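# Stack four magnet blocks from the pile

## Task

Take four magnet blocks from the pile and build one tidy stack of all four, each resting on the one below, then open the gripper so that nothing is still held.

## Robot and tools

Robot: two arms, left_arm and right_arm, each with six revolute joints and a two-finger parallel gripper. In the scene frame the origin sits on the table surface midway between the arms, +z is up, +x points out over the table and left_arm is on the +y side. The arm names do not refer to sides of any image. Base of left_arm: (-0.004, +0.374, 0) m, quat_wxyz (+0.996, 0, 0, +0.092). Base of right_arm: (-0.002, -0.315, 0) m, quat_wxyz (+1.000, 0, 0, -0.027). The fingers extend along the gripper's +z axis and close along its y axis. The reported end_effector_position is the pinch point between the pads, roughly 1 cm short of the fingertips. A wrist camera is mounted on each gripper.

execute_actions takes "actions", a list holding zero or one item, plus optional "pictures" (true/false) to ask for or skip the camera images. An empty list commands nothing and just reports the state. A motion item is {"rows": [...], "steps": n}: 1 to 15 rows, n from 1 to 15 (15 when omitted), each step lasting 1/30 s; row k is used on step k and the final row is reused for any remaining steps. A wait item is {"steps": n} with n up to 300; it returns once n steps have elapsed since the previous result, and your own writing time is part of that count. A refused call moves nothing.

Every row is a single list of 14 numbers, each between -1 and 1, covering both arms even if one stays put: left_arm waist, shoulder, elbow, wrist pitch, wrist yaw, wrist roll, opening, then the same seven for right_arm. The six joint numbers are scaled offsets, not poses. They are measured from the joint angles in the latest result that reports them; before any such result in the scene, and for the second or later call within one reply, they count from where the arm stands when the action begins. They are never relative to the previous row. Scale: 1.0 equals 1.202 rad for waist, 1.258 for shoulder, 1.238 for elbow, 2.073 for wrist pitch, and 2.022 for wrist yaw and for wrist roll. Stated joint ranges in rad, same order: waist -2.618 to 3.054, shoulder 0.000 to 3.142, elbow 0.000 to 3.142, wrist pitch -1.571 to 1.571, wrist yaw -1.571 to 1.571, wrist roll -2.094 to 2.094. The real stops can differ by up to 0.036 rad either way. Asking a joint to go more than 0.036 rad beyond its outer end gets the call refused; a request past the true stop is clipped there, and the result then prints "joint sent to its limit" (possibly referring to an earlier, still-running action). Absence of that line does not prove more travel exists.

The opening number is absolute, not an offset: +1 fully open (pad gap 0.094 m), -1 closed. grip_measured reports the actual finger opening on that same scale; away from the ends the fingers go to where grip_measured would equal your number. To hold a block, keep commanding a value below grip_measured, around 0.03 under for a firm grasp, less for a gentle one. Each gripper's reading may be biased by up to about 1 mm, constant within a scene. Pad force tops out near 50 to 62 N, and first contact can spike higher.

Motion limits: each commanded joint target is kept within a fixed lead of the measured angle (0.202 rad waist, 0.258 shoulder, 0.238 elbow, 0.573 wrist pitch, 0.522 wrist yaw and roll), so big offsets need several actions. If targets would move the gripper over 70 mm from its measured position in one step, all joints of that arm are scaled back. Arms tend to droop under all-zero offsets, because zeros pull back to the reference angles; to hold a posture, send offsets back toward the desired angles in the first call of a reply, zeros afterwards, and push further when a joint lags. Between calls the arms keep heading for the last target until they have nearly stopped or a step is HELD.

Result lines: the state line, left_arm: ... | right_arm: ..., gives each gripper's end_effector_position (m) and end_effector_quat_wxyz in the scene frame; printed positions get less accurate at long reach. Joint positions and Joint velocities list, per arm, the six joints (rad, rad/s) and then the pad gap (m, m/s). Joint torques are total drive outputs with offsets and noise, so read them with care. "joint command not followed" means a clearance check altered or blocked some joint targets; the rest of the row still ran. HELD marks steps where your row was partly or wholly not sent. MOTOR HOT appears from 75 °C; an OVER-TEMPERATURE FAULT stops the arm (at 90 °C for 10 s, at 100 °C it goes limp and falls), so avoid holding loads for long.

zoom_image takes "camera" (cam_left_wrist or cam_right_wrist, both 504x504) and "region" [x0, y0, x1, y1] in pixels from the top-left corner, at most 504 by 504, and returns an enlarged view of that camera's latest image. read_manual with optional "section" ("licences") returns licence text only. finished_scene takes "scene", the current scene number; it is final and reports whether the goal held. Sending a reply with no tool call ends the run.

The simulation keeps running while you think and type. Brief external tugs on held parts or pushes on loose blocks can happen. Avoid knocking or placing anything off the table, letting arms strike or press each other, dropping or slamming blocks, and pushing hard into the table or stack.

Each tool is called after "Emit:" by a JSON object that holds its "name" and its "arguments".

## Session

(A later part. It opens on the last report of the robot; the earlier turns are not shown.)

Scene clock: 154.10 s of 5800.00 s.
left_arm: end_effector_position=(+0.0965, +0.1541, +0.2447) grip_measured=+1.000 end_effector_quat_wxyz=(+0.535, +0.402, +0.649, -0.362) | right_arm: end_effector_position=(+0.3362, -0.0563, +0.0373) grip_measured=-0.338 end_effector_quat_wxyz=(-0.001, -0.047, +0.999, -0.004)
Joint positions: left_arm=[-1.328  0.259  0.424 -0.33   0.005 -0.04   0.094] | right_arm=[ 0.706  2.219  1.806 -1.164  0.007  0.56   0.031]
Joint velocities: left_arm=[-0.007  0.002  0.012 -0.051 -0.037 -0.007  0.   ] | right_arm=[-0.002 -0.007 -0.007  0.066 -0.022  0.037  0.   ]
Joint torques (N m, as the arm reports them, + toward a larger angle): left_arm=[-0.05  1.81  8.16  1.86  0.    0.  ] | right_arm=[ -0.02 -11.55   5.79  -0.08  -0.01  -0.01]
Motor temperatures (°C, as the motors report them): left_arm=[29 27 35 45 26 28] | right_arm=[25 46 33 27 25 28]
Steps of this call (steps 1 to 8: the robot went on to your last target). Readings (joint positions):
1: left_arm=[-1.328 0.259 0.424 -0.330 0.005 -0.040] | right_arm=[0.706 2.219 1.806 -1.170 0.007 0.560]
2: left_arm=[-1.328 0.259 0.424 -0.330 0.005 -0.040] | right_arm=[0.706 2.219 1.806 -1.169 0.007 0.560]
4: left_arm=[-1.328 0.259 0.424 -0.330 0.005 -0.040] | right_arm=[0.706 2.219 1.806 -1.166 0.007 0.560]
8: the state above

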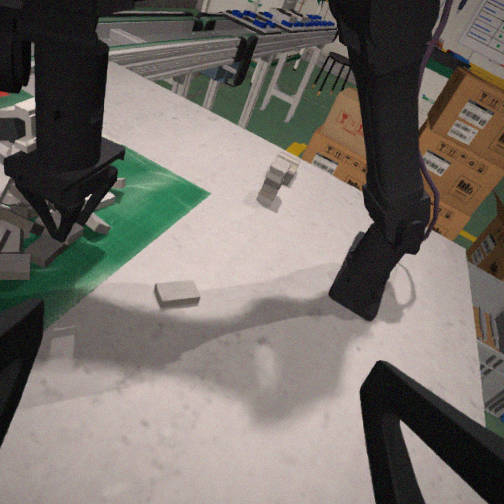

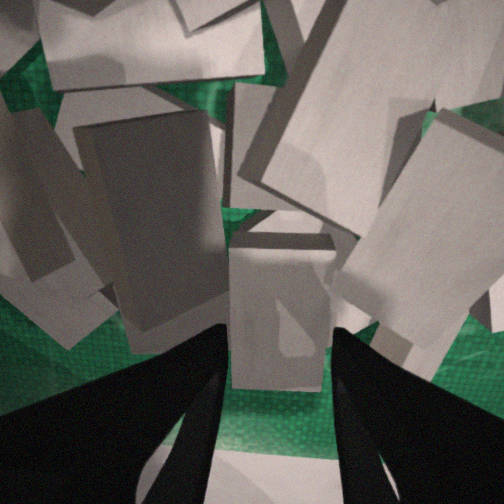

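Straddling it. Close and lift a bit.

Emit:
{"name": "execute_actions", "arguments": {"actions": [{"rows":[[0,0,0,0,0,0,1,0,0,0,0,0,0,-0.37],[0,0,0,0,0,0,1,0,0,0,0,0,0,-0.4],[0,0,0,0,0,0,1,0,0,0,0,0,0,-0.43],[0,0,0,0,0,0,1,0,0,0,0,0,0,-0.45],[0,0,0,0,0,0,1,0,0,0,0,0,0,-0.47],[0,0,0,0,0,0,1,0,0,0,0,0,0,-0.49],[0,0,0,0,0,0,1,0,0,0,0,0,0,-0.51],[0,0,0,0,0,0,1,0,0,0,0,0,0,-0.53]],"steps":11}], "pictures": false}}

Emit:
{"name": "execute_actions", "arguments": {"actions": [{"rows":[[0,0,0,0,0,0,1,0,-0.015,0,-0.005,0,0,-0.53],[0,0,0,0,0,0,1,0,-0.025,0,-0.01,0,0,-0.53],[0,0,0,0,0,0,1,0,-0.035,0,-0.016,0,0,-0.53],[0,0,0,0,0,0,1,0,-0.045,0,-0.022,0,0,-0.53],[0,0,0,0,0,0,1,0,-0.055,0,-0.028,0,0,-0.53],[0,0,0,0,0,0,1,0,-0.067,0,-0.034,0,0,-0.53],[0,0,0,0,0,0,1,0,-0.08,0,-0.04,0,0,-0.53],[0,0,0,0,0,0,1,0,-0.095,0,-0.046,0,0,-0.53],[0,0,0,0,0,0,1,0,-0.11,-0.01,-0.05,0,-0.03,-0.53],[0,0,0,0,0,0,1,0,-0.13,-0.025,-0.05,0,-0.07,-0.53],[0,0,0,0,0,0,1,0,-0.15,-0.04,-0.05,0,-0.11,-0.53],[0,0,0,0,0,0,1,0,-0.17,-0.06,-0.05,0,-0.16,-0.53],[0,0,0,0,0,0,1,0,-0.19,-0.08,-0.05,0,-0.21,-0.53],[0,0,0,0,0,0,1,0,-0.21,-0.1,-0.05,0,-0.25,-0.53],[0,0,0,0,0,0,1,0,-0.22,-0.12,-0.05,0,-0.282,-0.53]]}]}}

Scene clock: 159.60 s of 5800.00 s.
left_arm: end_effector_position=(+0.0965, +0.1541, +0.2447) grip_measured=+1.000 end_effector_quat_wxyz=(+0.535, +0.402, +0.649, -0.362) | right_arm: end_effector_position=(+0.3364, -0.0560, +0.0373) grip_measured=-0.473 end_effector_quat_wxyz=(-0.000, -0.047, +0.999, -0.004)
Joint positions: left_arm=[-1.328  0.259  0.424 -0.33   0.005 -0.04   0.094] | right_arm=[ 0.706  2.219  1.806 -1.163  0.006  0.56   0.025]
Joint velocities: left_arm=[-0.002 -0.022 -0.012 -0.022  0.037 -0.037  0.   ] | right_arm=[ 0.012 -0.012 -0.012  0.037 -0.066  0.007  0.001]
Joint torques (N m, as the arm reports them, + toward a larger angle): left_arm=[-0.1   1.87  8.06  1.88  0.    0.  ] | right_arm=[ -0.03 -11.73   7.04  -0.21  -0.01  -0.02]
Motor temperatures (°C, as the motors report them): left_arm=[29 27 35 45 26 28] | right_arm=[25 46 33 27 25 28]
Steps of this call (steps 1 to 15: the robot went on to your last target; steps 16 to 90: nothing new was sent; then 2.13 s passed at rest; steps 91 to 101: all 11 steps of this action). Readings (joint positions):
91: left_arm=[-1.328 0.259 0.424 -0.330 0.005 -0.040] | right_arm=[0.706 2.219 1.806 -1.163 0.007 0.560]
92: left_arm=[-1.328 0.259 0.424 -0.330 0.005 -0.040] | right_arm=[0.706 2.219 1.806 -1.163 0.007 0.560]
94: left_arm=[-1.328 0.259 0.424 -0.330 0.005 -0.040] | right_arm=[0.706 2.219 1.806 -1.163 0.006 0.560]
98: left_arm=[-1.328 0.259 0.424 -0.330 0.005 -0.040] | right_arm=[0.706 2.219 1.806 -1.163 0.006 0.560]
101: the state above

Scene clock: 160.10 s of 5800.00 s.
left_arm: end_effector_position=(+0.0965, +0.1541, +0.2447) grip_measured=+1.000 end_effector_quat_wxyz=(+0.535, +0.402, +0.649, -0.362) | right_arm: end_effector_position=(+0.3136, -0.0732, +0.1067) grip_measured=-0.473 end_effector_quat_wxyz=(+0.036, -0.194, +0.980, +0.015)
Joint positions: left_arm=[-1.328  0.259  0.424 -0.33   0.005 -0.04   0.094] | right_arm=[ 0.706  1.986  1.723 -1.229  0.005  0.262  0.025]
Joint velocities: left_arm=[ 0.012 -0.007 -0.002 -0.007 -0.007  0.022  0.   ] | right_arm=[ 0.012 -0.769 -0.618 -0.11   0.007 -1.839  0.   ]
Joint torques (N m, as the arm reports them, + toward a larger angle): left_arm=[0.08 1.93 8.05 1.87 0.02 0.  ] | right_arm=[-0.07 -9.66  4.81 -0.27  0.    0.  ]
Motor temperatures (°C, as the motors report them): left_arm=[29 27 35 45 26 28] | right_arm=[25 46 32 27 25 28]
Steps of this call (steps 1 to 15: all 15 steps of this action). Readings (joint positions):
1: left_arm=[-1.328 0.259 0.424 -0.330 0.005 -0.040] | right_arm=[0.706 2.219 1.806 -1.163 0.006 0.560]
2: left_arm=[-1.328 0.259 0.424 -0.330 0.005 -0.040] | right_arm=[0.706 2.218 1.806 -1.163 0.006 0.560]
4: left_arm=[-1.328 0.259 0.424 -0.330 0.005 -0.040] | right_arm=[0.706 2.213 1.806 -1.168 0.006 0.560]
8: left_arm=[-1.328 0.259 0.424 -0.330 0.005 -0.040] | right_arm=[0.706 2.168 1.806 -1.199 0.005 0.560]
15: the state above

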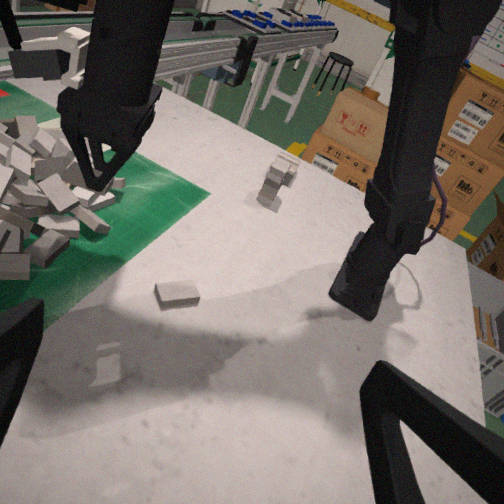

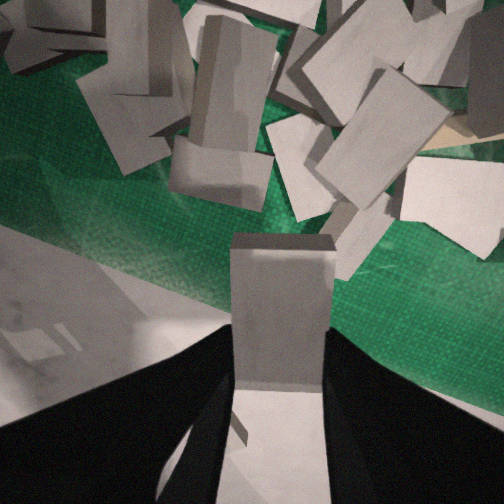

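Emit:
{"name": "execute_actions", "arguments": {"actions": [{"rows":[[0,0,0,0,0,0,1,0.01,-0.045,-0.07,0,0,-0.134,-0.53],[0,0,0,0,0,0,1,0.02,-0.06,-0.095,0.01,0,-0.134,-0.53],[0,0,0,0,0,0,1,0.035,-0.075,-0.125,0.02,0,-0.134,-0.53],[0,0,0,0,0,0,1,0.05,-0.09,-0.155,0.03,0,-0.134,-0.53],[0,0,0,0,0,0,1,0.065,-0.105,-0.185,0.04,0,-0.134,-0.53],[0,0,0,0,0,0,1,0.08,-0.12,-0.215,0.05,0,-0.134,-0.53],[0,0,0,0,0,0,1,0.095,-0.135,-0.245,0.06,0,-0.134,-0.53],[0,0,0,0,0,0,1,0.11,-0.15,-0.275,0.07,0,-0.134,-0.53],[0,0,0,0,0,0,1,0.125,-0.165,-0.305,0.08,0,-0.134,-0.53],[0,0,0,0,0,0,1,0.14,-0.178,-0.335,0.09,0,-0.134,-0.53],[0,0,0,0,0,0,1,0.155,-0.19,-0.363,0.097,0,-0.134,-0.53],[0,0,0,0,0,0,1,0.168,-0.2,-0.388,0.102,0,-0.134,-0.53],[0,0,0,0,0,0,1,0.179,-0.206,-0.41,0.105,0,-0.134,-0.53],[0,0,0,0,0,0,1,0.187,-0.21,-0.425,0.105,0,-0.134,-0.53],[0,0,0,0,0,0,1,0.191,-0.21,-0.434,0.105,0,-0.134,-0.53]]}], "pictures": false}}

Emit:
{"name": "execute_actions", "arguments": {"actions": [{"steps":18}]}}

Emit:
{"name": "zoom_image", "arguments": {"camera": "cam_left_wrist", "region": [135,230,235,330]}}

Scene clock: 168.93 s of 5800.00 s.
left_arm: end_effector_position=(+0.0965, +0.1541, +0.2447) grip_measured=+1.000 end_effector_quat_wxyz=(+0.535, +0.402, +0.649, -0.362) | right_arm: end_effector_position=(+0.1936, -0.0818, +0.0609) grip_measured=-0.473 end_effector_quat_wxyz=(-0.007, -0.424, +0.906, -0.005)
Joint positions: left_arm=[-1.328  0.259  0.424 -0.33   0.005 -0.04   0.094] | right_arm=[ 0.924  1.748  1.231 -1.07   0.003 -0.005  0.025]
Joint velocities: left_arm=[ 0.012  0.002 -0.012  0.022  0.037 -0.139  0.   ] | right_arm=[ 0.266 -0.149 -0.579  0.11   0.037 -0.037 -0.001]
Joint torques (N m, as the arm reports them, + toward a larger angle): left_arm=[-0.02  1.8   8.14  1.86 -0.03 -0.01] | right_arm=[-0.52 -8.92  6.18  0.1   0.09 -0.02]
Motor temperatures (°C, as the motors report them): left_arm=[29 27 35 45 26 28] | right_arm=[25 46 32 27 25 28]
Steps of this call (steps 1 to 30: the robot went on to your last target; steps 31 to 90: nothing new was sent; then 5.33 s passed at rest; steps 91 to 105: all 15 steps of this action). Readings (joint positions):
91: left_arm=[-1.328 0.259 0.424 -0.330 0.005 -0.040] | right_arm=[0.706 1.945 1.670 -1.255 0.005 -0.005]
92: left_arm=[-1.328 0.259 0.424 -0.330 0.005 -0.040] | right_arm=[0.707 1.941 1.660 -1.245 0.005 -0.005]
94: left_arm=[-1.328 0.259 0.424 -0.330 0.005 -0.040] | right_arm=[0.718 1.921 1.609 -1.216 0.008 -0.005]
98: left_arm=[-1.328 0.259 0.424 -0.330 0.005 -0.040] | right_arm=[0.789 1.853 1.459 -1.161 0.009 -0.005]
105: the state above

Scene clock: 169.53 s of 5800.00 s.
left_arm: end_effector_position=(+0.0965, +0.1541, +0.2447) grip_measured=+1.000 end_effector_quat_wxyz=(+0.535, +0.402, +0.649, -0.362) | right_arm: end_effector_position=(+0.1899, -0.0803, +0.0535) grip_measured=-0.473 end_effector_quat_wxyz=(-0.004, -0.429, +0.903, -0.003)
Joint positions: left_arm=[-1.328  0.259  0.424 -0.33   0.005 -0.04   0.094] | right_arm=[ 0.936  1.745  1.196 -1.031  0.002 -0.005  0.025]
Joint velocities: left_arm=[ 0.002  0.002  0.017 -0.037  0.051  0.066  0.   ] | right_arm=[ 0.002  0.002  0.002  0.007 -0.095 -0.037  0.001]
Joint torques (N m, as the arm reports them, + toward a larger angle): left_arm=[-0.07  1.83  8.18  1.88 -0.02  0.02] | right_arm=[-0.01 -9.43  5.96 -0.03  0.01 -0.06]
Motor temperatures (°C, as the motors report them): left_arm=[29 27 36 45 26 28] | right_arm=[25 45 32 27 25 28]
Steps of this call (steps 1 to 18: the robot went on to your last target). Readings (joint positions):
1: left_arm=[-1.328 0.259 0.424 -0.330 0.005 -0.040] | right_arm=[0.931 1.745 1.215 -1.067 0.002 -0.005]
2: left_arm=[-1.328 0.259 0.424 -0.330 0.005 -0.040] | right_arm=[0.935 1.745 1.205 -1.065 0.002 -0.005]
4: left_arm=[-1.328 0.259 0.424 -0.330 0.005 -0.040] | right_arm=[0.936 1.745 1.196 -1.059 0.002 -0.005]
8: left_arm=[-1.328 0.259 0.424 -0.330 0.005 -0.040] | right_arm=[0.936 1.745 1.196 -1.041 0.002 -0.005]
18: the state above

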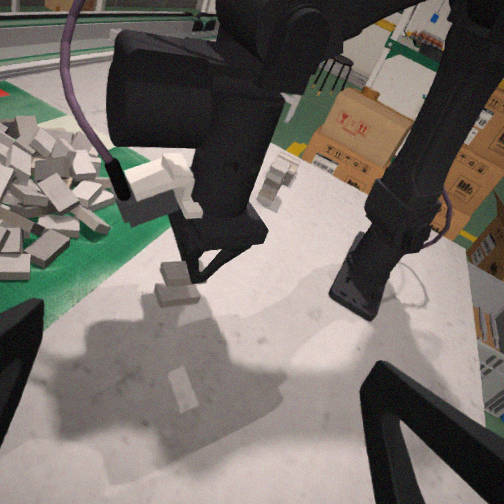

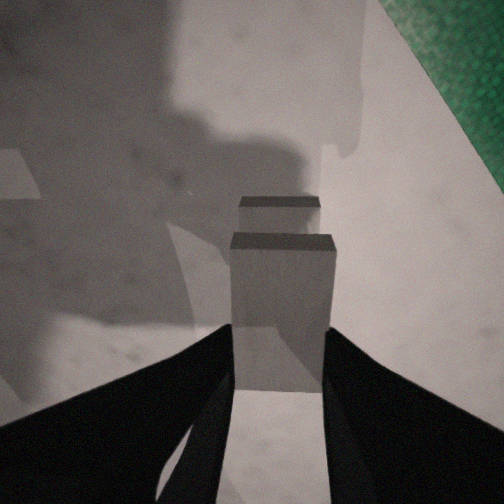

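Region (135, 230, 235, 330) of cam_left_wrist's 504x504 image, scaled by 5.040, with more detail than that image has.

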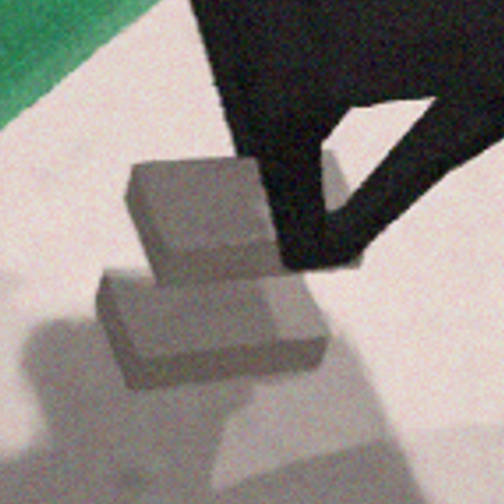

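Emit:
{"name": "execute_actions", "arguments": {"actions": [{"rows":[[0,0,0,0,0,0,1,0.006,0.006,0,0.008,0,0,-0.53],[0,0,0,0,0,0,1,0.011,0.012,0,0.015,0,0,-0.53],[0,0,0,0,0,0,1,0.011,0.018,0,0.019,0,0,-0.53],[0,0,0,0,0,0,1,0.011,0.024,0,0.019,0,0,-0.53],[0,0,0,0,0,0,1,0.011,0.03,0,0.019,0,0,-0.53],[0,0,0,0,0,0,1,0.011,0.035,0,0.019,0,0,-0.53],[0,0,0,0,0,0,1,0.011,0.04,0,0.019,0,0,-0.53],[0,0,0,0,0,0,1,0.011,0.044,0,0.019,0,0,-0.53],[0,0,0,0,0,0,1,0.011,0.048,0,0.019,0,0,-0.53],[0,0,0,0,0,0,1,0.011,0.05,0,0.019,0,0,-0.53]]}]}}

Emit:
{"name": "zoom_image", "arguments": {"camera": "cam_left_wrist", "region": [135,230,235,330]}}

Scene clock: 177.67 s of 5800.00 s.
left_arm: end_effector_position=(+0.0965, +0.1541, +0.2447) grip_measured=+1.000 end_effector_quat_wxyz=(+0.535, +0.402, +0.649, -0.362) | right_arm: end_effector_position=(+0.1902, -0.0798, +0.0362) grip_measured=-0.473 end_effector_quat_wxyz=(-0.022, -0.429, +0.903, -0.011)
Joint positions: left_arm=[-1.328  0.259  0.424 -0.33   0.005 -0.04   0.094] | right_arm=[ 0.936  1.805  1.196 -1.011  0.002 -0.005  0.025]
Joint velocities: left_arm=[ 0.007  0.002 -0.012 -0.051 -0.007  0.022  0.   ] | right_arm=[-0.017 -0.002 -0.017  0.022  0.022 -0.007 -0.001]
Joint torques (N m, as the arm reports them, + toward a larger angle): left_arm=[-0.1   1.71  8.13  1.86  0.05 -0.01] | right_arm=[ 1.05 -7.69  6.6  -0.07 -0.01 -0.01]
Motor temperatures (°C, as the motors report them): left_arm=[29 27 36 45 26 28] | right_arm=[25 45 32 27 25 28]
Steps of this call (steps 1 to 15: the robot went on to your last target; steps 16 to 90: nothing new was sent; then 4.63 s passed at rest; steps 91 to 105: all 15 steps of this action). Readings (joint positions):
91: left_arm=[-1.328 0.259 0.424 -0.330 0.005 -0.040] | right_arm=[0.936 1.745 1.196 -1.030 0.002 -0.005]
92: left_arm=[-1.328 0.259 0.424 -0.330 0.005 -0.040] | right_arm=[0.936 1.745 1.196 -1.029 0.002 -0.005]
94: left_arm=[-1.328 0.259 0.424 -0.330 0.005 -0.040] | right_arm=[0.936 1.750 1.196 -1.023 0.002 -0.005]
98: left_arm=[-1.328 0.259 0.424 -0.330 0.005 -0.040] | right_arm=[0.936 1.781 1.196 -1.014 0.002 -0.005]
105: the state above

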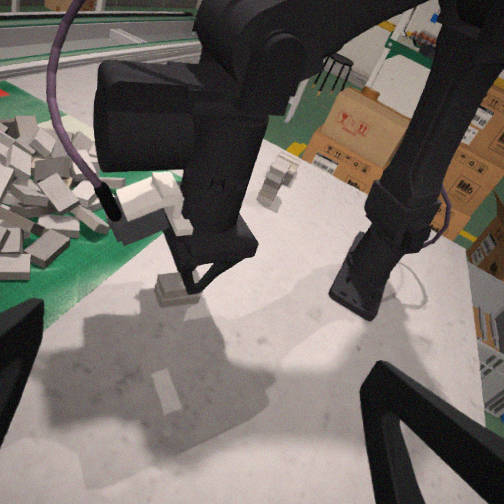

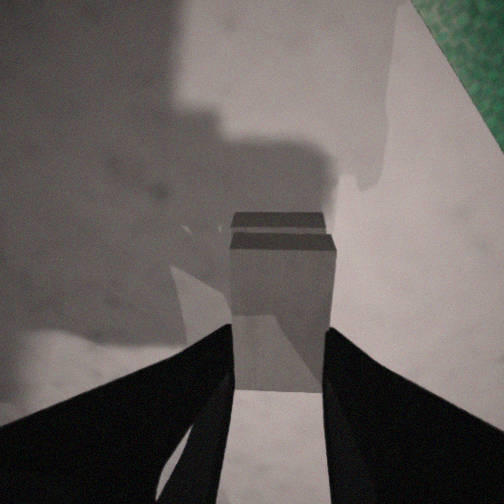

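Region (135, 230, 235, 330) of cam_left_wrist's 504x504 image, scaled by 5.040, with more detail than that image has.

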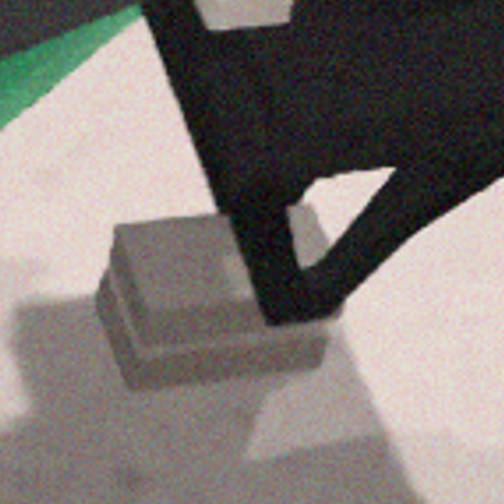

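Emit:
{"name": "execute_actions", "arguments": {"actions": [{"rows":[[0,0,0,0,0,0,1,0,0,0,0.012,-0.01,0,-0.53],[0,0,0,0,0,0,1,0,0,0,0.012,-0.01,0,-0.53],[0,0,0,0,0,0,1,0,0.005,0,0.012,-0.01,0,-0.53],[0,0,0,0,0,0,1,0,0.01,0,0.012,-0.01,0,-0.53],[0,0,0,0,0,0,1,0,0.013,0,0.012,-0.01,0,-0.53],[0,0,0,0,0,0,1,0,0.015,0,0.012,-0.01,0,-0.53],[0,0,0,0,0,0,1,0,0.015,0,0.012,-0.01,0,-0.53],[0,0,0,0,0,0,1,0,0.015,0,0.012,-0.01,0,-0.53],[0,0,0,0,0,0,1,0,0.015,0,0.012,-0.01,0,-0.53],[0,0,0,0,0,0,1,0,0.01,0,0.008,-0.005,0,-0.5],[0,0,0,0,0,0,1,0,0.01,0,0.008,-0.005,0,-0.48],[0,0,0,0,0,0,1,0,0.01,0,0.008,-0.005,0,-0.46],[0,0,0,0,0,0,1,0,0.01,0,0.008,-0.005,0,-0.4],[0,0,0,0,0,0,1,0,0.01,0,0.008,-0.005,0,-0.3],[0,0,0,0,0,0,1,0,0.01,0,0.008,-0.005,0,-0.2]]}]}}

Emit:
{"name": "execute_actions", "arguments": {"actions": [{"rows":[[0,0,0,0,0,0,1,0,-0.015,0.025,-0.015,0,0,-0.2],[0,0,0,0,0,0,1,0,-0.022,0.04,-0.028,0,0,-0.2],[0,0,0,0,0,0,1,0,-0.03,0.055,-0.04,0,0,-0.2],[0,0,0,0,0,0,1,0,-0.037,0.07,-0.052,0,0,-0.2],[0,0,0,0,0,0,1,0,-0.044,0.09,-0.064,0,0,-0.2],[0,0,0,0,0,0,1,0,-0.05,0.11,-0.076,0,0,-0.2],[0,0,0,0,0,0,1,0,-0.05,0.135,-0.088,0,0,-0.2],[0,0,0,0,0,0,1,-0.01,-0.04,0.165,-0.1,0,0,-0.2],[0,0,0,0,0,0,1,-0.03,-0.02,0.2,-0.112,0,0,-0.2],[0,0,0,0,0,0,1,-0.06,0,0.245,-0.124,0,0,-0.2],[0,0,0,0,0,0,1,-0.09,0.03,0.295,-0.136,0,0,-0.2],[0,0,0,0,0,0,1,-0.12,0.06,0.345,-0.148,0,0,-0.2],[0,0,0,0,0,0,1,-0.15,0.09,0.4,-0.158,0,0,-0.2],[0,0,0,0,0,0,1,-0.18,0.115,0.45,-0.166,0,0,-0.2],[0,0,0,0,0,0,1,-0.2,0.135,0.49,-0.172,0,0,-0.2]]}], "pictures": false}}

Emit:
{"name": "execute_actions", "arguments": {"actions": [{"steps":18}]}}

Scene clock: 192.70 s of 5800.00 s.
left_arm: end_effector_position=(+0.0965, +0.1541, +0.2447) grip_measured=+1.000 end_effector_quat_wxyz=(+0.535, +0.402, +0.649, -0.362) | right_arm: end_effector_position=(+0.1893, -0.0779, +0.0340) grip_measured=-0.246 end_effector_quat_wxyz=(-0.025, -0.429, +0.903, -0.007)
Joint positions: left_arm=[-1.328  0.259  0.424 -0.33   0.005 -0.04   0.094] | right_arm=[ 0.936  1.813  1.196 -1.005 -0.009 -0.005  0.035]
Joint velocities: left_arm=[ 0.002  0.002 -0.002  0.066 -0.037  0.022  0.   ] | right_arm=[-0.012 -0.002 -0.002  0.007 -0.007  0.022  0.09 ]
Joint torques (N m, as the arm reports them, + toward a larger angle): left_arm=[-0.01  1.96  8.29  1.87  0.01  0.02] | right_arm=[ 0.06 -7.49  6.47 -0.19  0.    0.03]
Motor temperatures (°C, as the motors report them): left_arm=[29 27 36 45 26 28] | right_arm=[26 43 32 27 25 28]
Steps of this call (steps 1 to 15: the robot went on to your last target; steps 16 to 90: nothing new was sent; then 11.53 s passed at rest; steps 91 to 105: all 15 steps of this action). Readings (joint positions):
91: left_arm=[-1.328 0.259 0.424 -0.330 0.005 -0.040] | right_arm=[0.936 1.805 1.196 -1.009 -0.000 -0.005]
92: left_arm=[-1.328 0.259 0.424 -0.330 0.005 -0.040] | right_arm=[0.936 1.805 1.196 -1.008 -0.002 -0.005]
94: left_arm=[-1.328 0.259 0.424 -0.330 0.005 -0.040] | right_arm=[0.936 1.805 1.196 -1.007 -0.006 -0.005]
98: left_arm=[-1.328 0.259 0.424 -0.330 0.005 -0.040] | right_arm=[0.936 1.812 1.196 -1.005 -0.009 -0.005]
105: the state above

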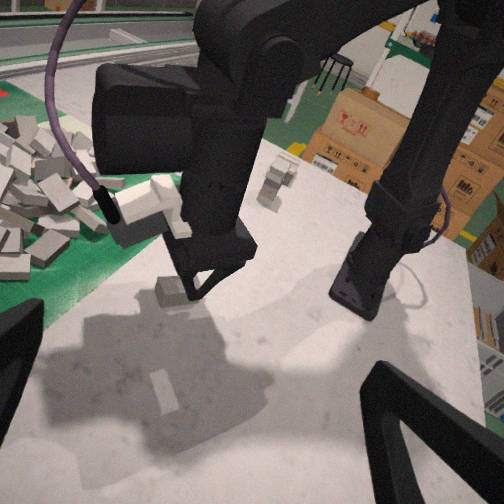

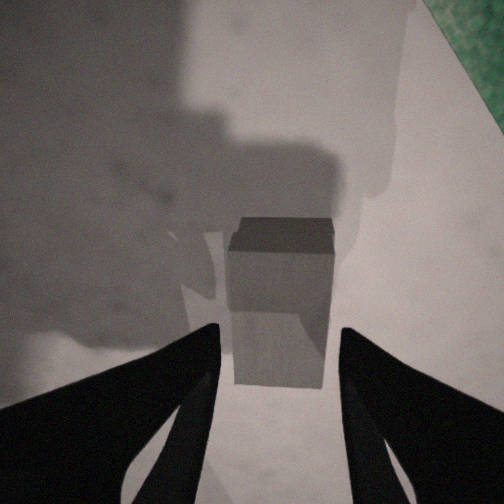

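Scene clock: 193.20 s of 5800.00 s.
left_arm: end_effector_position=(+0.0965, +0.1541, +0.2447) grip_measured=+1.000 end_effector_quat_wxyz=(+0.535, +0.402, +0.649, -0.362) | right_arm: end_effector_position=(+0.2802, -0.0597, +0.1252) grip_measured=-0.202 end_effector_quat_wxyz=(+0.035, -0.356, +0.933, +0.024)
Joint positions: left_arm=[-1.328  0.259  0.424 -0.33   0.005 -0.04   0.094] | right_arm=[ 0.776  1.912  1.694 -1.27  -0.02  -0.005  0.037]
Joint velocities: left_arm=[-0.002 -0.002 -0.002  0.022 -0.022  0.037  0.   ] | right_arm=[-1.106  0.955  1.726 -0.344  0.007 -0.007  0.   ]
Joint torques (N m, as the arm reports them, + toward a larger angle): left_arm=[ 0.01  1.87  8.22  1.86  0.03 -0.01] | right_arm=[-1.01 -8.51  7.53 -0.45  0.09 -0.03]
Motor temperatures (°C, as the motors report them): left_arm=[29 27 36 45 26 28] | right_arm=[26 43 32 27 25 28]
Steps of this call (steps 1 to 15: all 15 steps of this action). Readings (joint positions):
1: left_arm=[-1.328 0.259 0.424 -0.330 0.005 -0.040] | right_arm=[0.936 1.813 1.196 -1.006 -0.009 -0.005]
2: left_arm=[-1.328 0.259 0.424 -0.330 0.005 -0.040] | right_arm=[0.936 1.812 1.199 -1.012 -0.009 -0.005]
4: left_arm=[-1.328 0.259 0.424 -0.330 0.005 -0.040] | right_arm=[0.936 1.809 1.215 -1.041 -0.009 -0.005]
8: left_arm=[-1.328 0.259 0.424 -0.330 0.005 -0.040] | right_arm=[0.936 1.786 1.306 -1.123 -0.009 -0.005]
15: the state above

Scene clock: 193.80 s of 5800.00 s.
left_arm: end_effector_position=(+0.0965, +0.1541, +0.2447) grip_measured=+1.000 end_effector_quat_wxyz=(+0.535, +0.402, +0.649, -0.362) | right_arm: end_effector_position=(+0.3043, -0.0863, +0.1224) grip_measured=-0.202 end_effector_quat_wxyz=(+0.011, -0.315, +0.949, +0.006)
Joint positions: left_arm=[-1.328  0.259  0.424 -0.33   0.005 -0.04   0.094] | right_arm=[ 0.689  1.978  1.776 -1.344 -0.005 -0.005  0.037]
Joint velocities: left_arm=[-0.022 -0.017 -0.002 -0.037 -0.022  0.007  0.   ] | right_arm=[ 0.002  0.007  0.007 -0.022  0.081 -0.007  0.   ]
Joint torques (N m, as the arm reports them, + toward a larger angle): left_arm=[ 0.03  1.79  8.15  1.88  0.   -0.01] | right_arm=[ 0.47 -9.43  9.39 -0.33 -0.05 -0.01]
Motor temperatures (°C, as the motors report them): left_arm=[29 27 36 45 26 28] | right_arm=[26 43 32 27 25 28]
Steps of this call (steps 1 to 18: the robot went on to your last target). Readings (joint positions):
1: left_arm=[-1.328 0.259 0.424 -0.330 0.005 -0.040] | right_arm=[0.740 1.940 1.740 -1.271 -0.018 -0.005]
2: left_arm=[-1.328 0.259 0.424 -0.330 0.005 -0.040] | right_arm=[0.710 1.957 1.766 -1.272 -0.013 -0.005]
4: left_arm=[-1.328 0.259 0.424 -0.330 0.005 -0.040] | right_arm=[0.674 1.971 1.776 -1.283 -0.005 -0.005]
8: left_arm=[-1.328 0.259 0.424 -0.330 0.005 -0.040] | right_arm=[0.677 1.978 1.776 -1.322 -0.002 -0.005]
18: the state above

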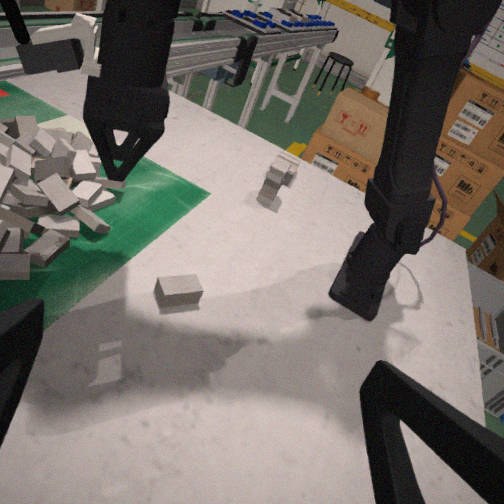

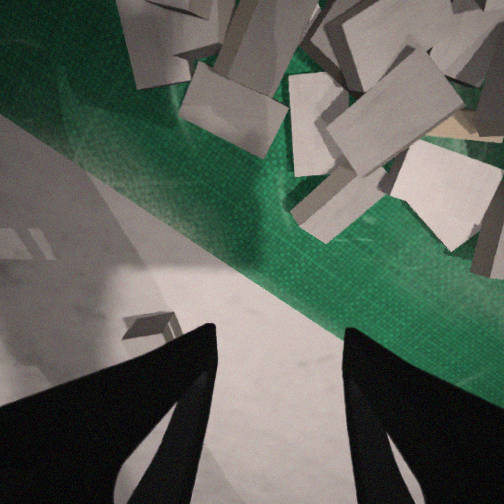

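Emit:
{"name": "execute_actions", "arguments": {"actions": [{"rows":[[0,0,0,0,0,0,1,0.005,0.01,0.025,0.005,0,0.02,-0.15],[0,0,0,0,0,0,1,0.01,0.022,0.04,0.01,0,0.045,-0.1],[0,0,0,0,0,0,1,0.015,0.035,0.055,0.015,0,0.07,-0.05],[0,0,0,0,0,0,1,0.02,0.049,0.07,0.02,0,0.095,0],[0,0,0,0,0,0,1,0.025,0.063,0.085,0.026,0,0.12,0.05],[0,0,0,0,0,0,1,0.03,0.077,0.1,0.026,0,0.145,0.05],[0,0,0,0,0,0,1,0.035,0.091,0.113,0.026,0,0.17,0.05],[0,0,0,0,0,0,1,0.04,0.105,0.126,0.026,0,0.195,0.05],[0,0,0,0,0,0,1,0.045,0.119,0.138,0.026,0,0.215,0.05],[0,0,0,0,0,0,1,0.05,0.133,0.149,0.026,0,0.23,0.05],[0,0,0,0,0,0,1,0.053,0.147,0.158,0.026,0,0.243,0.05],[0,0,0,0,0,0,1,0.053,0.16,0.165,0.026,0,0.243,0.05],[0,0,0,0,0,0,1,0.053,0.171,0.17,0.026,0,0.243,0.05],[0,0,0,0,0,0,1,0.053,0.18,0.17,0.026,0,0.243,0.05],[0,0,0,0,0,0,1,0.053,0.184,0.17,0.026,0,0.243,0.05]]}], "pictures": false}}

Emit:
{"name": "execute_actions", "arguments": {"actions": [{"steps":14}]}}

Scene clock: 202.63 s of 5800.00 s.
left_arm: end_effector_position=(+0.0965, +0.1541, +0.2447) grip_measured=+1.000 end_effector_quat_wxyz=(+0.535, +0.402, +0.649, -0.362) | right_arm: end_effector_position=(+0.3283, -0.0358, +0.0878) grip_measured=+0.048 end_effector_quat_wxyz=(+0.013, -0.139, +0.990, +0.012)
Joint positions: left_arm=[-1.328  0.259  0.424 -0.33   0.005 -0.04   0.094] | right_arm=[ 0.75   2.185  1.952 -1.303 -0.006  0.418  0.049]
Joint velocities: left_arm=[-0.002 -0.007 -0.002 -0.037 -0.022 -0.066  0.   ] | right_arm=[ 0.037  0.354  0.032  0.081 -0.125  0.359 -0.   ]
Joint torques (N m, as the arm reports them, + toward a larger angle): left_arm=[-0.14  1.85  8.06  1.84  0.   -0.02] | right_arm=[  0.18 -11.61   9.96  -0.09  -0.01   0.03]
Motor temperatures (°C, as the motors report them): left_arm=[29 27 36 45 26 28] | right_arm=[26 43 33 26 25 28]
Steps of this call (steps 1 to 15: the robot went on to your last target; steps 16 to 90: nothing new was sent; then 5.33 s passed at rest; steps 91 to 105: all 15 steps of this action). Readings (joint positions):
91: left_arm=[-1.328 0.259 0.424 -0.330 0.005 -0.040] | right_arm=[0.689 1.978 1.776 -1.346 -0.005 0.000]
92: left_arm=[-1.328 0.259 0.424 -0.330 0.005 -0.040] | right_arm=[0.689 1.980 1.780 -1.346 -0.005 0.014]
94: left_arm=[-1.328 0.259 0.424 -0.330 0.005 -0.040] | right_arm=[0.691 1.998 1.804 -1.345 -0.005 0.063]
98: left_arm=[-1.328 0.259 0.424 -0.330 0.005 -0.040] | right_arm=[0.710 2.065 1.878 -1.324 -0.005 0.211]
105: the state above

Scene clock: 203.10 s of 5800.00 s.
left_arm: end_effector_position=(+0.0965, +0.1541, +0.2447) grip_measured=+1.000 end_effector_quat_wxyz=(+0.535, +0.402, +0.649, -0.362) | right_arm: end_effector_position=(+0.3274, -0.0360, +0.0759) grip_measured=+0.048 end_effector_quat_wxyz=(+0.001, -0.110, +0.994, +0.005)
Joint positions: left_arm=[-1.328  0.259  0.424 -0.33   0.005 -0.04   0.094] | right_arm=[ 0.751  2.214  1.952 -1.302 -0.006  0.478  0.049]
Joint velocities: left_arm=[ 0.022 -0.012 -0.012  0.051  0.066  0.051  0.   ] | right_arm=[-0.007 -0.002 -0.012 -0.007  0.037 -0.022  0.   ]
Joint torques (N m, as the arm reports them, + toward a larger angle): left_arm=[-0.13  1.83  8.    1.87  0.01  0.  ] | right_arm=[  0.19 -12.48  10.17  -0.06  -0.01   0.01]
Motor temperatures (°C, as the motors report them): left_arm=[29 27 36 45 26 28] | right_arm=[26 43 33 26 25 28]
Steps of this call (steps 1 to 14: the robot went on to your last target). Readings (joint positions):
1: left_arm=[-1.328 0.259 0.424 -0.330 0.005 -0.040] | right_arm=[0.751 2.196 1.952 -1.302 -0.006 0.431]
2: left_arm=[-1.328 0.259 0.424 -0.330 0.005 -0.040] | right_arm=[0.751 2.204 1.952 -1.302 -0.006 0.441]
4: left_arm=[-1.328 0.259 0.424 -0.330 0.005 -0.040] | right_arm=[0.751 2.213 1.952 -1.302 -0.006 0.455]
8: left_arm=[-1.328 0.259 0.424 -0.330 0.005 -0.040] | right_arm=[0.751 2.214 1.952 -1.302 -0.006 0.470]
14: the state above

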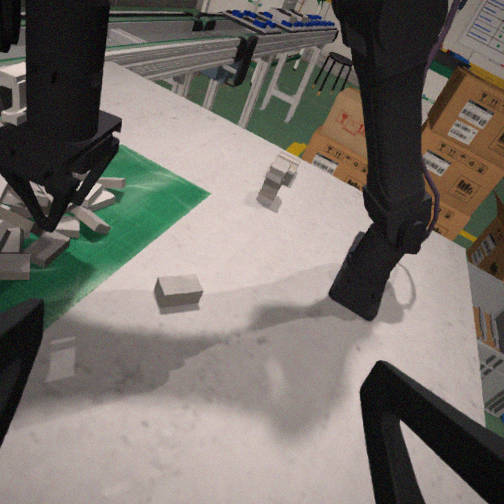

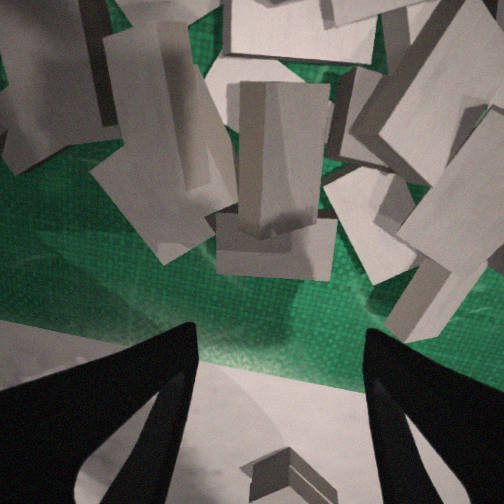

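Emit:
{"name": "execute_actions", "arguments": {"actions": [{"rows":[[0,0,0,0,0,0,1,0,0.003,-0.01,0.01,0,0,0.05],[0,0,0,0,0,0,1,0,0.006,-0.015,0.018,0,0,0.05],[0,0,0,0,0,0,1,0,0.009,-0.02,0.026,0,0,0.05],[0,0,0,0,0,0,1,0,0.012,-0.025,0.033,0,0,0.05],[0,0,0,0,0,0,1,0,0.015,-0.03,0.04,0,0,0.05],[0,0,0,0,0,0,1,0,0.018,-0.035,0.046,0,0,0.05],[0,0,0,0,0,0,1,0,0.021,-0.04,0.05,0,0,0.05],[0,0,0,0,0,0,1,0,0.024,-0.045,0.053,0,0,0.05],[0,0,0,0,0,0,1,0,0.027,-0.05,0.053,0,0,0.05],[0,0,0,0,0,0,1,0,0.03,-0.055,0.053,0,0,0.05],[0,0,0,0,0,0,1,0,0.032,-0.059,0.053,0,0,0.05]]}], "pictures": false}}

Emit:
{"name": "execute_actions", "arguments": {"actions": [{"steps":8}]}}

Scene clock: 209.53 s of 5800.00 s.
left_arm: end_effector_position=(+0.0965, +0.1541, +0.2447) grip_measured=+1.000 end_effector_quat_wxyz=(+0.535, +0.402, +0.649, -0.362) | right_arm: end_effector_position=(+0.3304, -0.0335, +0.0464) grip_measured=+0.048 end_effector_quat_wxyz=(-0.003, -0.108, +0.994, +0.002)
Joint positions: left_arm=[-1.328  0.259  0.424 -0.33   0.005 -0.04   0.094] | right_arm=[ 0.751  2.252  1.896 -1.218 -0.006  0.48   0.049]
Joint velocities: left_arm=[ 0.002 -0.007  0.012 -0.007  0.051 -0.11   0.   ] | right_arm=[ 0.012  0.076 -0.09  -0.007  0.051 -0.022 -0.   ]
Joint torques (N m, as the arm reports them, + toward a larger angle): left_arm=[ 0.04  1.88  8.15  1.84  0.02 -0.01] | right_arm=[ -0.01 -12.27   5.86  -0.03  -0.01  -0.04]
Motor temperatures (°C, as the motors report them): left_arm=[29 27 36 45 26 28] | right_arm=[25 45 34 26 25 28]
Steps of this call (steps 1 to 30: the robot went on to your last target; steps 31 to 90: nothing new was sent; then 2.93 s passed at rest; steps 91 to 105: all 15 steps of this action). Readings (joint positions):
91: left_arm=[-1.328 0.259 0.424 -0.330 0.005 -0.040] | right_arm=[0.751 2.214 1.952 -1.302 -0.006 0.480]
92: left_arm=[-1.328 0.259 0.424 -0.330 0.005 -0.040] | right_arm=[0.751 2.214 1.952 -1.300 -0.006 0.480]
94: left_arm=[-1.328 0.259 0.424 -0.330 0.005 -0.040] | right_arm=[0.751 2.214 1.952 -1.288 -0.006 0.480]
98: left_arm=[-1.328 0.259 0.424 -0.330 0.005 -0.040] | right_arm=[0.751 2.218 1.934 -1.245 -0.006 0.480]
105: the state above

Scene clock: 209.80 s of 5800.00 s.
left_arm: end_effector_position=(+0.0965, +0.1541, +0.2447) grip_measured=+1.000 end_effector_quat_wxyz=(+0.535, +0.402, +0.649, -0.362) | right_arm: end_effector_position=(+0.3309, -0.0330, +0.0447) grip_measured=+0.048 end_effector_quat_wxyz=(-0.002, -0.108, +0.994, +0.002)
Joint positions: left_arm=[-1.328  0.259  0.424 -0.33   0.005 -0.04   0.094] | right_arm=[ 0.751  2.254  1.894 -1.212 -0.006  0.48   0.049]
Joint velocities: left_arm=[-0.012  0.002 -0.012 -0.066 -0.037  0.007  0.   ] | right_arm=[-0.012 -0.002  0.012  0.095 -0.022 -0.051 -0.001]
Joint torques (N m, as the arm reports them, + toward a larger angle): left_arm=[-0.1   1.86  8.04  1.88 -0.02 -0.02] | right_arm=[ -0.02 -12.05   5.84  -0.04  -0.02  -0.04]
Motor temperatures (°C, as the motors report them): left_arm=[29 27 36 45 26 28] | right_arm=[25 45 34 26 25 28]
Steps of this call (steps 1 to 8: the robot went on to your last target). Readings (joint positions):
1: left_arm=[-1.328 0.259 0.424 -0.330 0.005 -0.040] | right_arm=[0.751 2.254 1.895 -1.217 -0.006 0.480]
2: left_arm=[-1.328 0.259 0.424 -0.330 0.005 -0.040] | right_arm=[0.751 2.254 1.894 -1.216 -0.006 0.480]
4: left_arm=[-1.328 0.259 0.424 -0.330 0.005 -0.040] | right_arm=[0.751 2.254 1.894 -1.215 -0.006 0.480]
8: the state above

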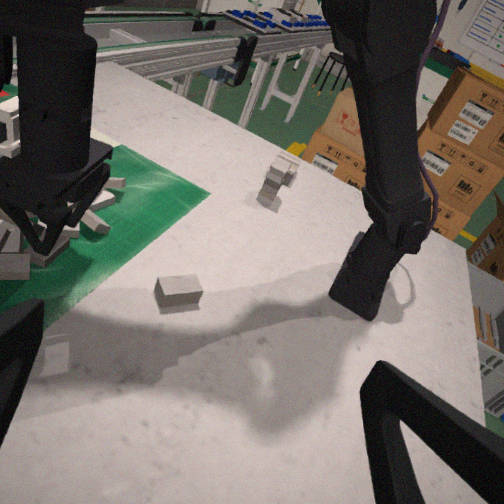

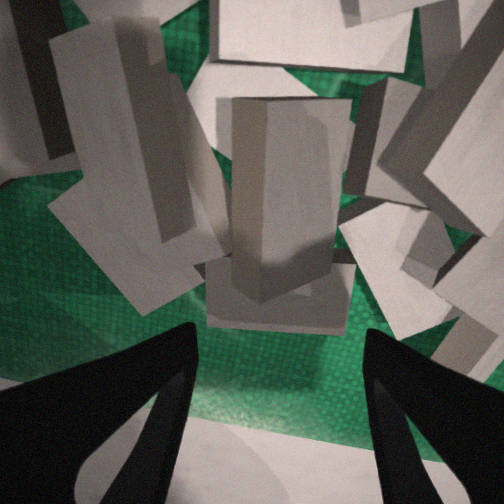

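Emit:
{"name": "execute_actions", "arguments": {"actions": [{"rows":[[0,0,0,0,0,0,1,0,0.004,-0.012,0.008,0,0.008,0.03],[0,0,0,0,0,0,1,0,0.007,-0.018,0.014,0,0.012,0.01],[0,0,0,0,0,0,1,0,0.009,-0.023,0.02,0,0.012,0],[0,0,0,0,0,0,1,0,0.011,-0.028,0.025,0,0.012,0],[0,0,0,0,0,0,1,0,0.013,-0.033,0.03,0,0.012,0],[0,0,0,0,0,0,1,0,0.015,-0.038,0.034,0,0.012,0],[0,0,0,0,0,0,1,0,0.016,-0.042,0.037,0,0.012,0],[0,0,0,0,0,0,1,0,0.017,-0.046,0.04,0,0.012,0],[0,0,0,0,0,0,1,0,0.018,-0.05,0.04,0,0.012,0],[0,0,0,0,0,0,1,0,0.018,-0.054,0.04,0,0.012,0]]}], "pictures": false}}

Emit:
{"name": "execute_actions", "arguments": {"actions": [{"steps":8}]}}

Scene clock: 213.60 s of 5800.00 s.
left_arm: end_effector_position=(+0.0965, +0.1541, +0.2447) grip_measured=+1.000 end_effector_quat_wxyz=(+0.535, +0.402, +0.649, -0.362) | right_arm: end_effector_position=(+0.3305, -0.0330, +0.0255) grip_measured=+0.002 end_effector_quat_wxyz=(-0.005, -0.100, +0.995, +0.002)
Joint positions: left_arm=[-1.328  0.259  0.424 -0.33   0.005 -0.04   0.094] | right_arm=[ 0.751  2.271  1.846 -1.152 -0.008  0.498  0.047]
Joint velocities: left_arm=[-0.002 -0.012 -0.002  0.051  0.007 -0.066  0.   ] | right_arm=[ 0.002  0.007  0.002  0.11  -0.066 -0.007  0.   ]
Joint torques (N m, as the arm reports them, + toward a larger angle): left_arm=[-0.05  1.87  8.12  1.87  0.01  0.03] | right_arm=[ -0.02 -11.95   5.16  -0.01  -0.01   0.08]
Motor temperatures (°C, as the motors report them): left_arm=[29 27 36 46 26 28] | right_arm=[25 45 33 27 25 28]
Steps of this call (steps 1 to 15: the robot went on to your last target; steps 16 to 90: nothing new was sent; then 0.30 s passed at rest; steps 91 to 105: all 15 steps of this action). Readings (joint positions):
91: left_arm=[-1.328 0.259 0.424 -0.330 0.005 -0.040] | right_arm=[0.751 2.254 1.894 -1.210 -0.006 0.482]
92: left_arm=[-1.328 0.259 0.424 -0.330 0.005 -0.040] | right_arm=[0.751 2.254 1.894 -1.209 -0.006 0.485]
94: left_arm=[-1.328 0.259 0.424 -0.330 0.005 -0.040] | right_arm=[0.751 2.254 1.892 -1.200 -0.006 0.490]
98: left_arm=[-1.328 0.259 0.424 -0.330 0.005 -0.040] | right_arm=[0.751 2.257 1.871 -1.172 -0.006 0.495]
105: the state above

Scene clock: 213.87 s of 5800.00 s.
left_arm: end_effector_position=(+0.0965, +0.1541, +0.2447) grip_measured=+1.000 end_effector_quat_wxyz=(+0.535, +0.402, +0.649, -0.362) | right_arm: end_effector_position=(+0.3311, -0.0325, +0.0254) grip_measured=+0.002 end_effector_quat_wxyz=(-0.004, -0.099, +0.995, +0.002)
Joint positions: left_arm=[-1.328  0.259  0.424 -0.33   0.005 -0.04   0.094] | right_arm=[ 0.751  2.272  1.846 -1.148 -0.008  0.499  0.047]
Joint velocities: left_arm=[ 0.002  0.007 -0.002 -0.037 -0.007 -0.022  0.   ] | right_arm=[-0.027 -0.007 -0.012 -0.081 -0.022 -0.022  0.   ]
Joint torques (N m, as the arm reports them, + toward a larger angle): left_arm=[-0.11  1.77  8.13  1.87  0.01  0.  ] | right_arm=[ -0.02 -11.77   5.43  -0.04  -0.01   0.06]
Motor temperatures (°C, as the motors report them): left_arm=[29 27 36 46 26 28] | right_arm=[25 45 33 27 25 28]
Steps of this call (steps 1 to 8: the robot went on to your last target). Readings (joint positions):
1: left_arm=[-1.328 0.259 0.424 -0.330 0.005 -0.040] | right_arm=[0.751 2.272 1.846 -1.151 -0.008 0.498]
2: left_arm=[-1.328 0.259 0.424 -0.330 0.005 -0.040] | right_arm=[0.751 2.272 1.846 -1.150 -0.008 0.498]
4: left_arm=[-1.328 0.259 0.424 -0.330 0.005 -0.040] | right_arm=[0.751 2.272 1.846 -1.149 -0.008 0.498]
8: the state above

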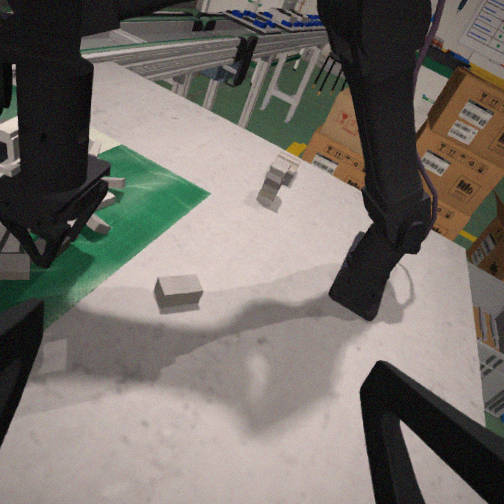

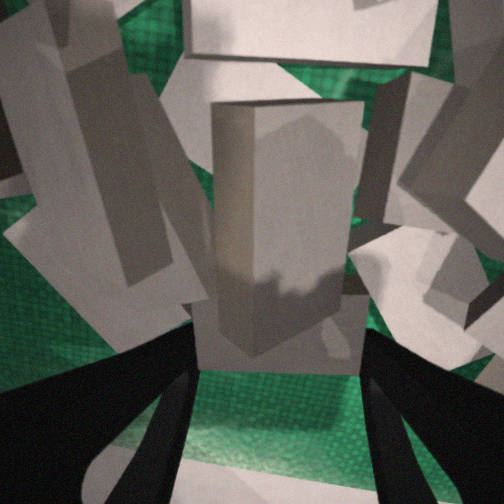

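Emit:
{"name": "execute_actions", "arguments": {"actions": [{"rows":[[0,0,0,0,0,0,1,0,0,0,0,0,0,-0.03],[0,0,0,0,0,0,1,0,0,0,0,0,0,-0.06],[0,0,0,0,0,0,1,0,0,0,0,0,0,-0.09],[0,0,0,0,0,0,1,0,0,0,0,0,0,-0.11],[0,0,0,0,0,0,1,0,0,0,0,0,0,-0.13],[0,0,0,0,0,0,1,0,0,0,0,0,0,-0.15],[0,0,0,0,0,0,1,0,0,0,0,0,0,-0.17],[0,0,0,0,0,0,1,0,0,0,0,0,0,-0.19]],"steps":11}], "pictures": false}}

Emit:
{"name": "execute_actions", "arguments": {"actions": [{"rows":[[0,0,0,0,0,0,1,0.004,-0.015,-0.005,0.003,0,0,-0.19],[0,0,0,0,0,0,1,0.008,-0.025,-0.012,0.006,0,0,-0.19],[0,0,0,0,0,0,1,0.01,-0.033,-0.022,0.009,0,0,-0.19],[0,0,0,0,0,0,1,0.012,-0.04,-0.033,0.012,0,0,-0.19],[0,0,0,0,0,0,1,0.014,-0.047,-0.044,0.015,0,0,-0.19],[0,0,0,0,0,0,1,0.016,-0.054,-0.055,0.018,0,0,-0.19],[0,0,0,0,0,0,1,0.018,-0.061,-0.066,0.021,0,0,-0.19],[0,0,0,0,0,0,1,0.02,-0.068,-0.077,0.023,0,0,-0.19],[0,0,0,0,0,0,1,0.022,-0.075,-0.088,0.025,0,0,-0.19],[0,0,0,0,0,0,1,0.024,-0.082,-0.099,0.027,0,0,-0.19],[0,0,0,0,0,0,1,0.026,-0.089,-0.11,0.029,0,0,-0.19],[0,0,0,0,0,0,1,0.028,-0.096,-0.121,0.031,0,0,-0.19],[0,0,0,0,0,0,1,0.03,-0.103,-0.132,0.033,0,0,-0.19],[0,0,0,0,0,0,1,0.032,-0.109,-0.142,0.035,0,0,-0.19],[0,0,0,0,0,0,1,0.034,-0.114,-0.151,0.036,0,0,-0.19]]}], "pictures": false}}

Emit:
{"name": "execute_actions", "arguments": {"actions": [{"steps":10}]}}

Scene clock: 221.80 s of 5800.00 s.
left_arm: end_effector_position=(+0.0965, +0.1541, +0.2447) grip_measured=+1.000 end_effector_quat_wxyz=(+0.535, +0.402, +0.649, -0.362) | right_arm: end_effector_position=(+0.3310, -0.0324, +0.0254) grip_measured=-0.075 end_effector_quat_wxyz=(-0.004, -0.099, +0.995, +0.003)
Joint positions: left_arm=[-1.328  0.259  0.424 -0.33   0.005 -0.04   0.094] | right_arm=[ 0.751  2.272  1.846 -1.148 -0.009  0.499  0.043]
Joint velocities: left_arm=[-0.017  0.002 -0.012 -0.051 -0.037 -0.022  0.   ] | right_arm=[-0.002 -0.007 -0.012 -0.007 -0.007  0.051  0.001]
Joint torques (N m, as the arm reports them, + toward a larger angle): left_arm=[-0.1   1.88  8.07  1.84 -0.02 -0.01] | right_arm=[ -0.05 -12.18   7.03  -0.2    0.01  -0.02]
Motor temperatures (°C, as the motors report them): left_arm=[29 27 36 46 26 28] | right_arm=[25 46 33 27 25 28]
Steps of this call (steps 1 to 15: the robot went on to your last target; steps 16 to 90: nothing new was sent; then 4.57 s passed at rest; steps 91 to 101: all 11 steps of this action). Readings (joint positions):
91: left_arm=[-1.328 0.259 0.424 -0.330 0.005 -0.040] | right_arm=[0.751 2.272 1.846 -1.148 -0.008 0.499]
92: left_arm=[-1.328 0.259 0.424 -0.330 0.005 -0.040] | right_arm=[0.751 2.272 1.846 -1.148 -0.008 0.499]
94: left_arm=[-1.328 0.259 0.424 -0.330 0.005 -0.040] | right_arm=[0.751 2.272 1.846 -1.148 -0.009 0.499]
98: left_arm=[-1.328 0.259 0.424 -0.330 0.005 -0.040] | right_arm=[0.751 2.272 1.846 -1.148 -0.009 0.499]
101: the state above

Scene clock: 222.30 s of 5800.00 s.
left_arm: end_effector_position=(+0.0965, +0.1541, +0.2447) grip_measured=+1.000 end_effector_quat_wxyz=(+0.535, +0.402, +0.649, -0.362) | right_arm: end_effector_position=(+0.3052, -0.0392, +0.0332) grip_measured=-0.075 end_effector_quat_wxyz=(-0.002, -0.113, +0.994, +0.004)
Joint positions: left_arm=[-1.328  0.259  0.424 -0.33   0.005 -0.04   0.094] | right_arm=[ 0.778  2.162  1.698 -1.105 -0.009  0.499  0.043]
Joint velocities: left_arm=[-0.002 -0.002  0.017  0.007  0.051  0.051  0.   ] | right_arm=[ 0.085 -0.227 -0.359  0.066  0.022 -0.022  0.   ]
Joint torques (N m, as the arm reports them, + toward a larger angle): left_arm=[-0.16  1.88  8.21  1.85  0.02  0.01] | right_arm=[  0.77 -13.22   5.7   -0.01  -0.04  -0.01]
Motor temperatures (°C, as the motors report them): left_arm=[29 27 36 46 26 28] | right_arm=[25 46 33 27 25 28]
Steps of this call (steps 1 to 15: all 15 steps of this action). Readings (joint positions):
1: left_arm=[-1.328 0.259 0.424 -0.330 0.005 -0.040] | right_arm=[0.751 2.272 1.846 -1.148 -0.009 0.499]
2: left_arm=[-1.328 0.259 0.424 -0.330 0.005 -0.040] | right_arm=[0.751 2.272 1.846 -1.148 -0.009 0.499]
4: left_arm=[-1.328 0.259 0.424 -0.330 0.005 -0.040] | right_arm=[0.751 2.265 1.838 -1.142 -0.009 0.499]
8: left_arm=[-1.328 0.259 0.424 -0.330 0.005 -0.040] | right_arm=[0.756 2.227 1.790 -1.130 -0.009 0.499]
15: the state above

Scene clock: 222.63 s of 5800.00 s.
left_arm: end_effector_position=(+0.0965, +0.1541, +0.2447) grip_measured=+1.000 end_effector_quat_wxyz=(+0.535, +0.402, +0.649, -0.362) | right_arm: end_effector_position=(+0.3014, -0.0390, +0.0323) grip_measured=-0.075 end_effector_quat_wxyz=(-0.002, -0.116, +0.993, +0.005)
Joint positions: left_arm=[-1.328  0.259  0.424 -0.33   0.005 -0.04   0.094] | right_arm=[ 0.784  2.152  1.677 -1.094 -0.01   0.499  0.043]
Joint velocities: left_arm=[ 0.012  0.007 -0.002  0.007  0.007 -0.066  0.   ] | right_arm=[ 0.032  0.002 -0.017  0.022 -0.007  0.037  0.   ]
Joint torques (N m, as the arm reports them, + toward a larger angle): left_arm=[0.01 1.9  8.02 1.84 0.   0.01] | right_arm=[  0.55 -13.27   5.46  -0.03  -0.01  -0.02]
Motor temperatures (°C, as the motors report them): left_arm=[29 27 36 46 26 28] | right_arm=[25 46 33 27 25 28]
Steps of this call (steps 1 to 10: the robot went on to your last target). Readings (joint positions):
1: left_arm=[-1.328 0.259 0.424 -0.330 0.005 -0.040] | right_arm=[0.781 2.157 1.688 -1.104 -0.009 0.499]
2: left_arm=[-1.328 0.259 0.424 -0.330 0.005 -0.040] | right_arm=[0.783 2.153 1.682 -1.104 -0.009 0.499]
4: left_arm=[-1.328 0.259 0.424 -0.330 0.005 -0.040] | right_arm=[0.784 2.152 1.678 -1.103 -0.010 0.499]
8: left_arm=[-1.328 0.259 0.424 -0.330 0.005 -0.040] | right_arm=[0.784 2.152 1.677 -1.096 -0.010 0.499]
10: the state above

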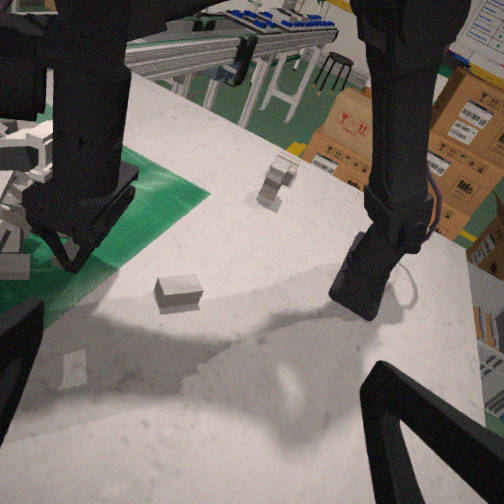

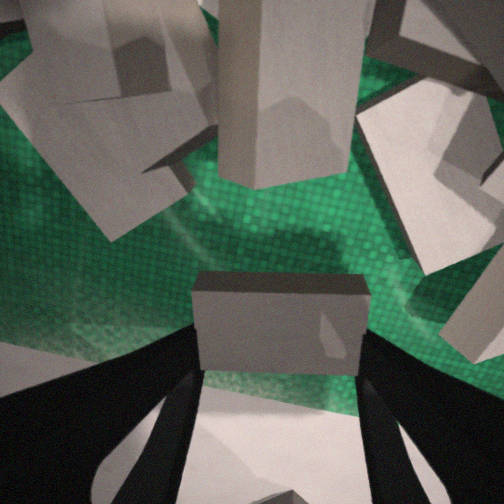

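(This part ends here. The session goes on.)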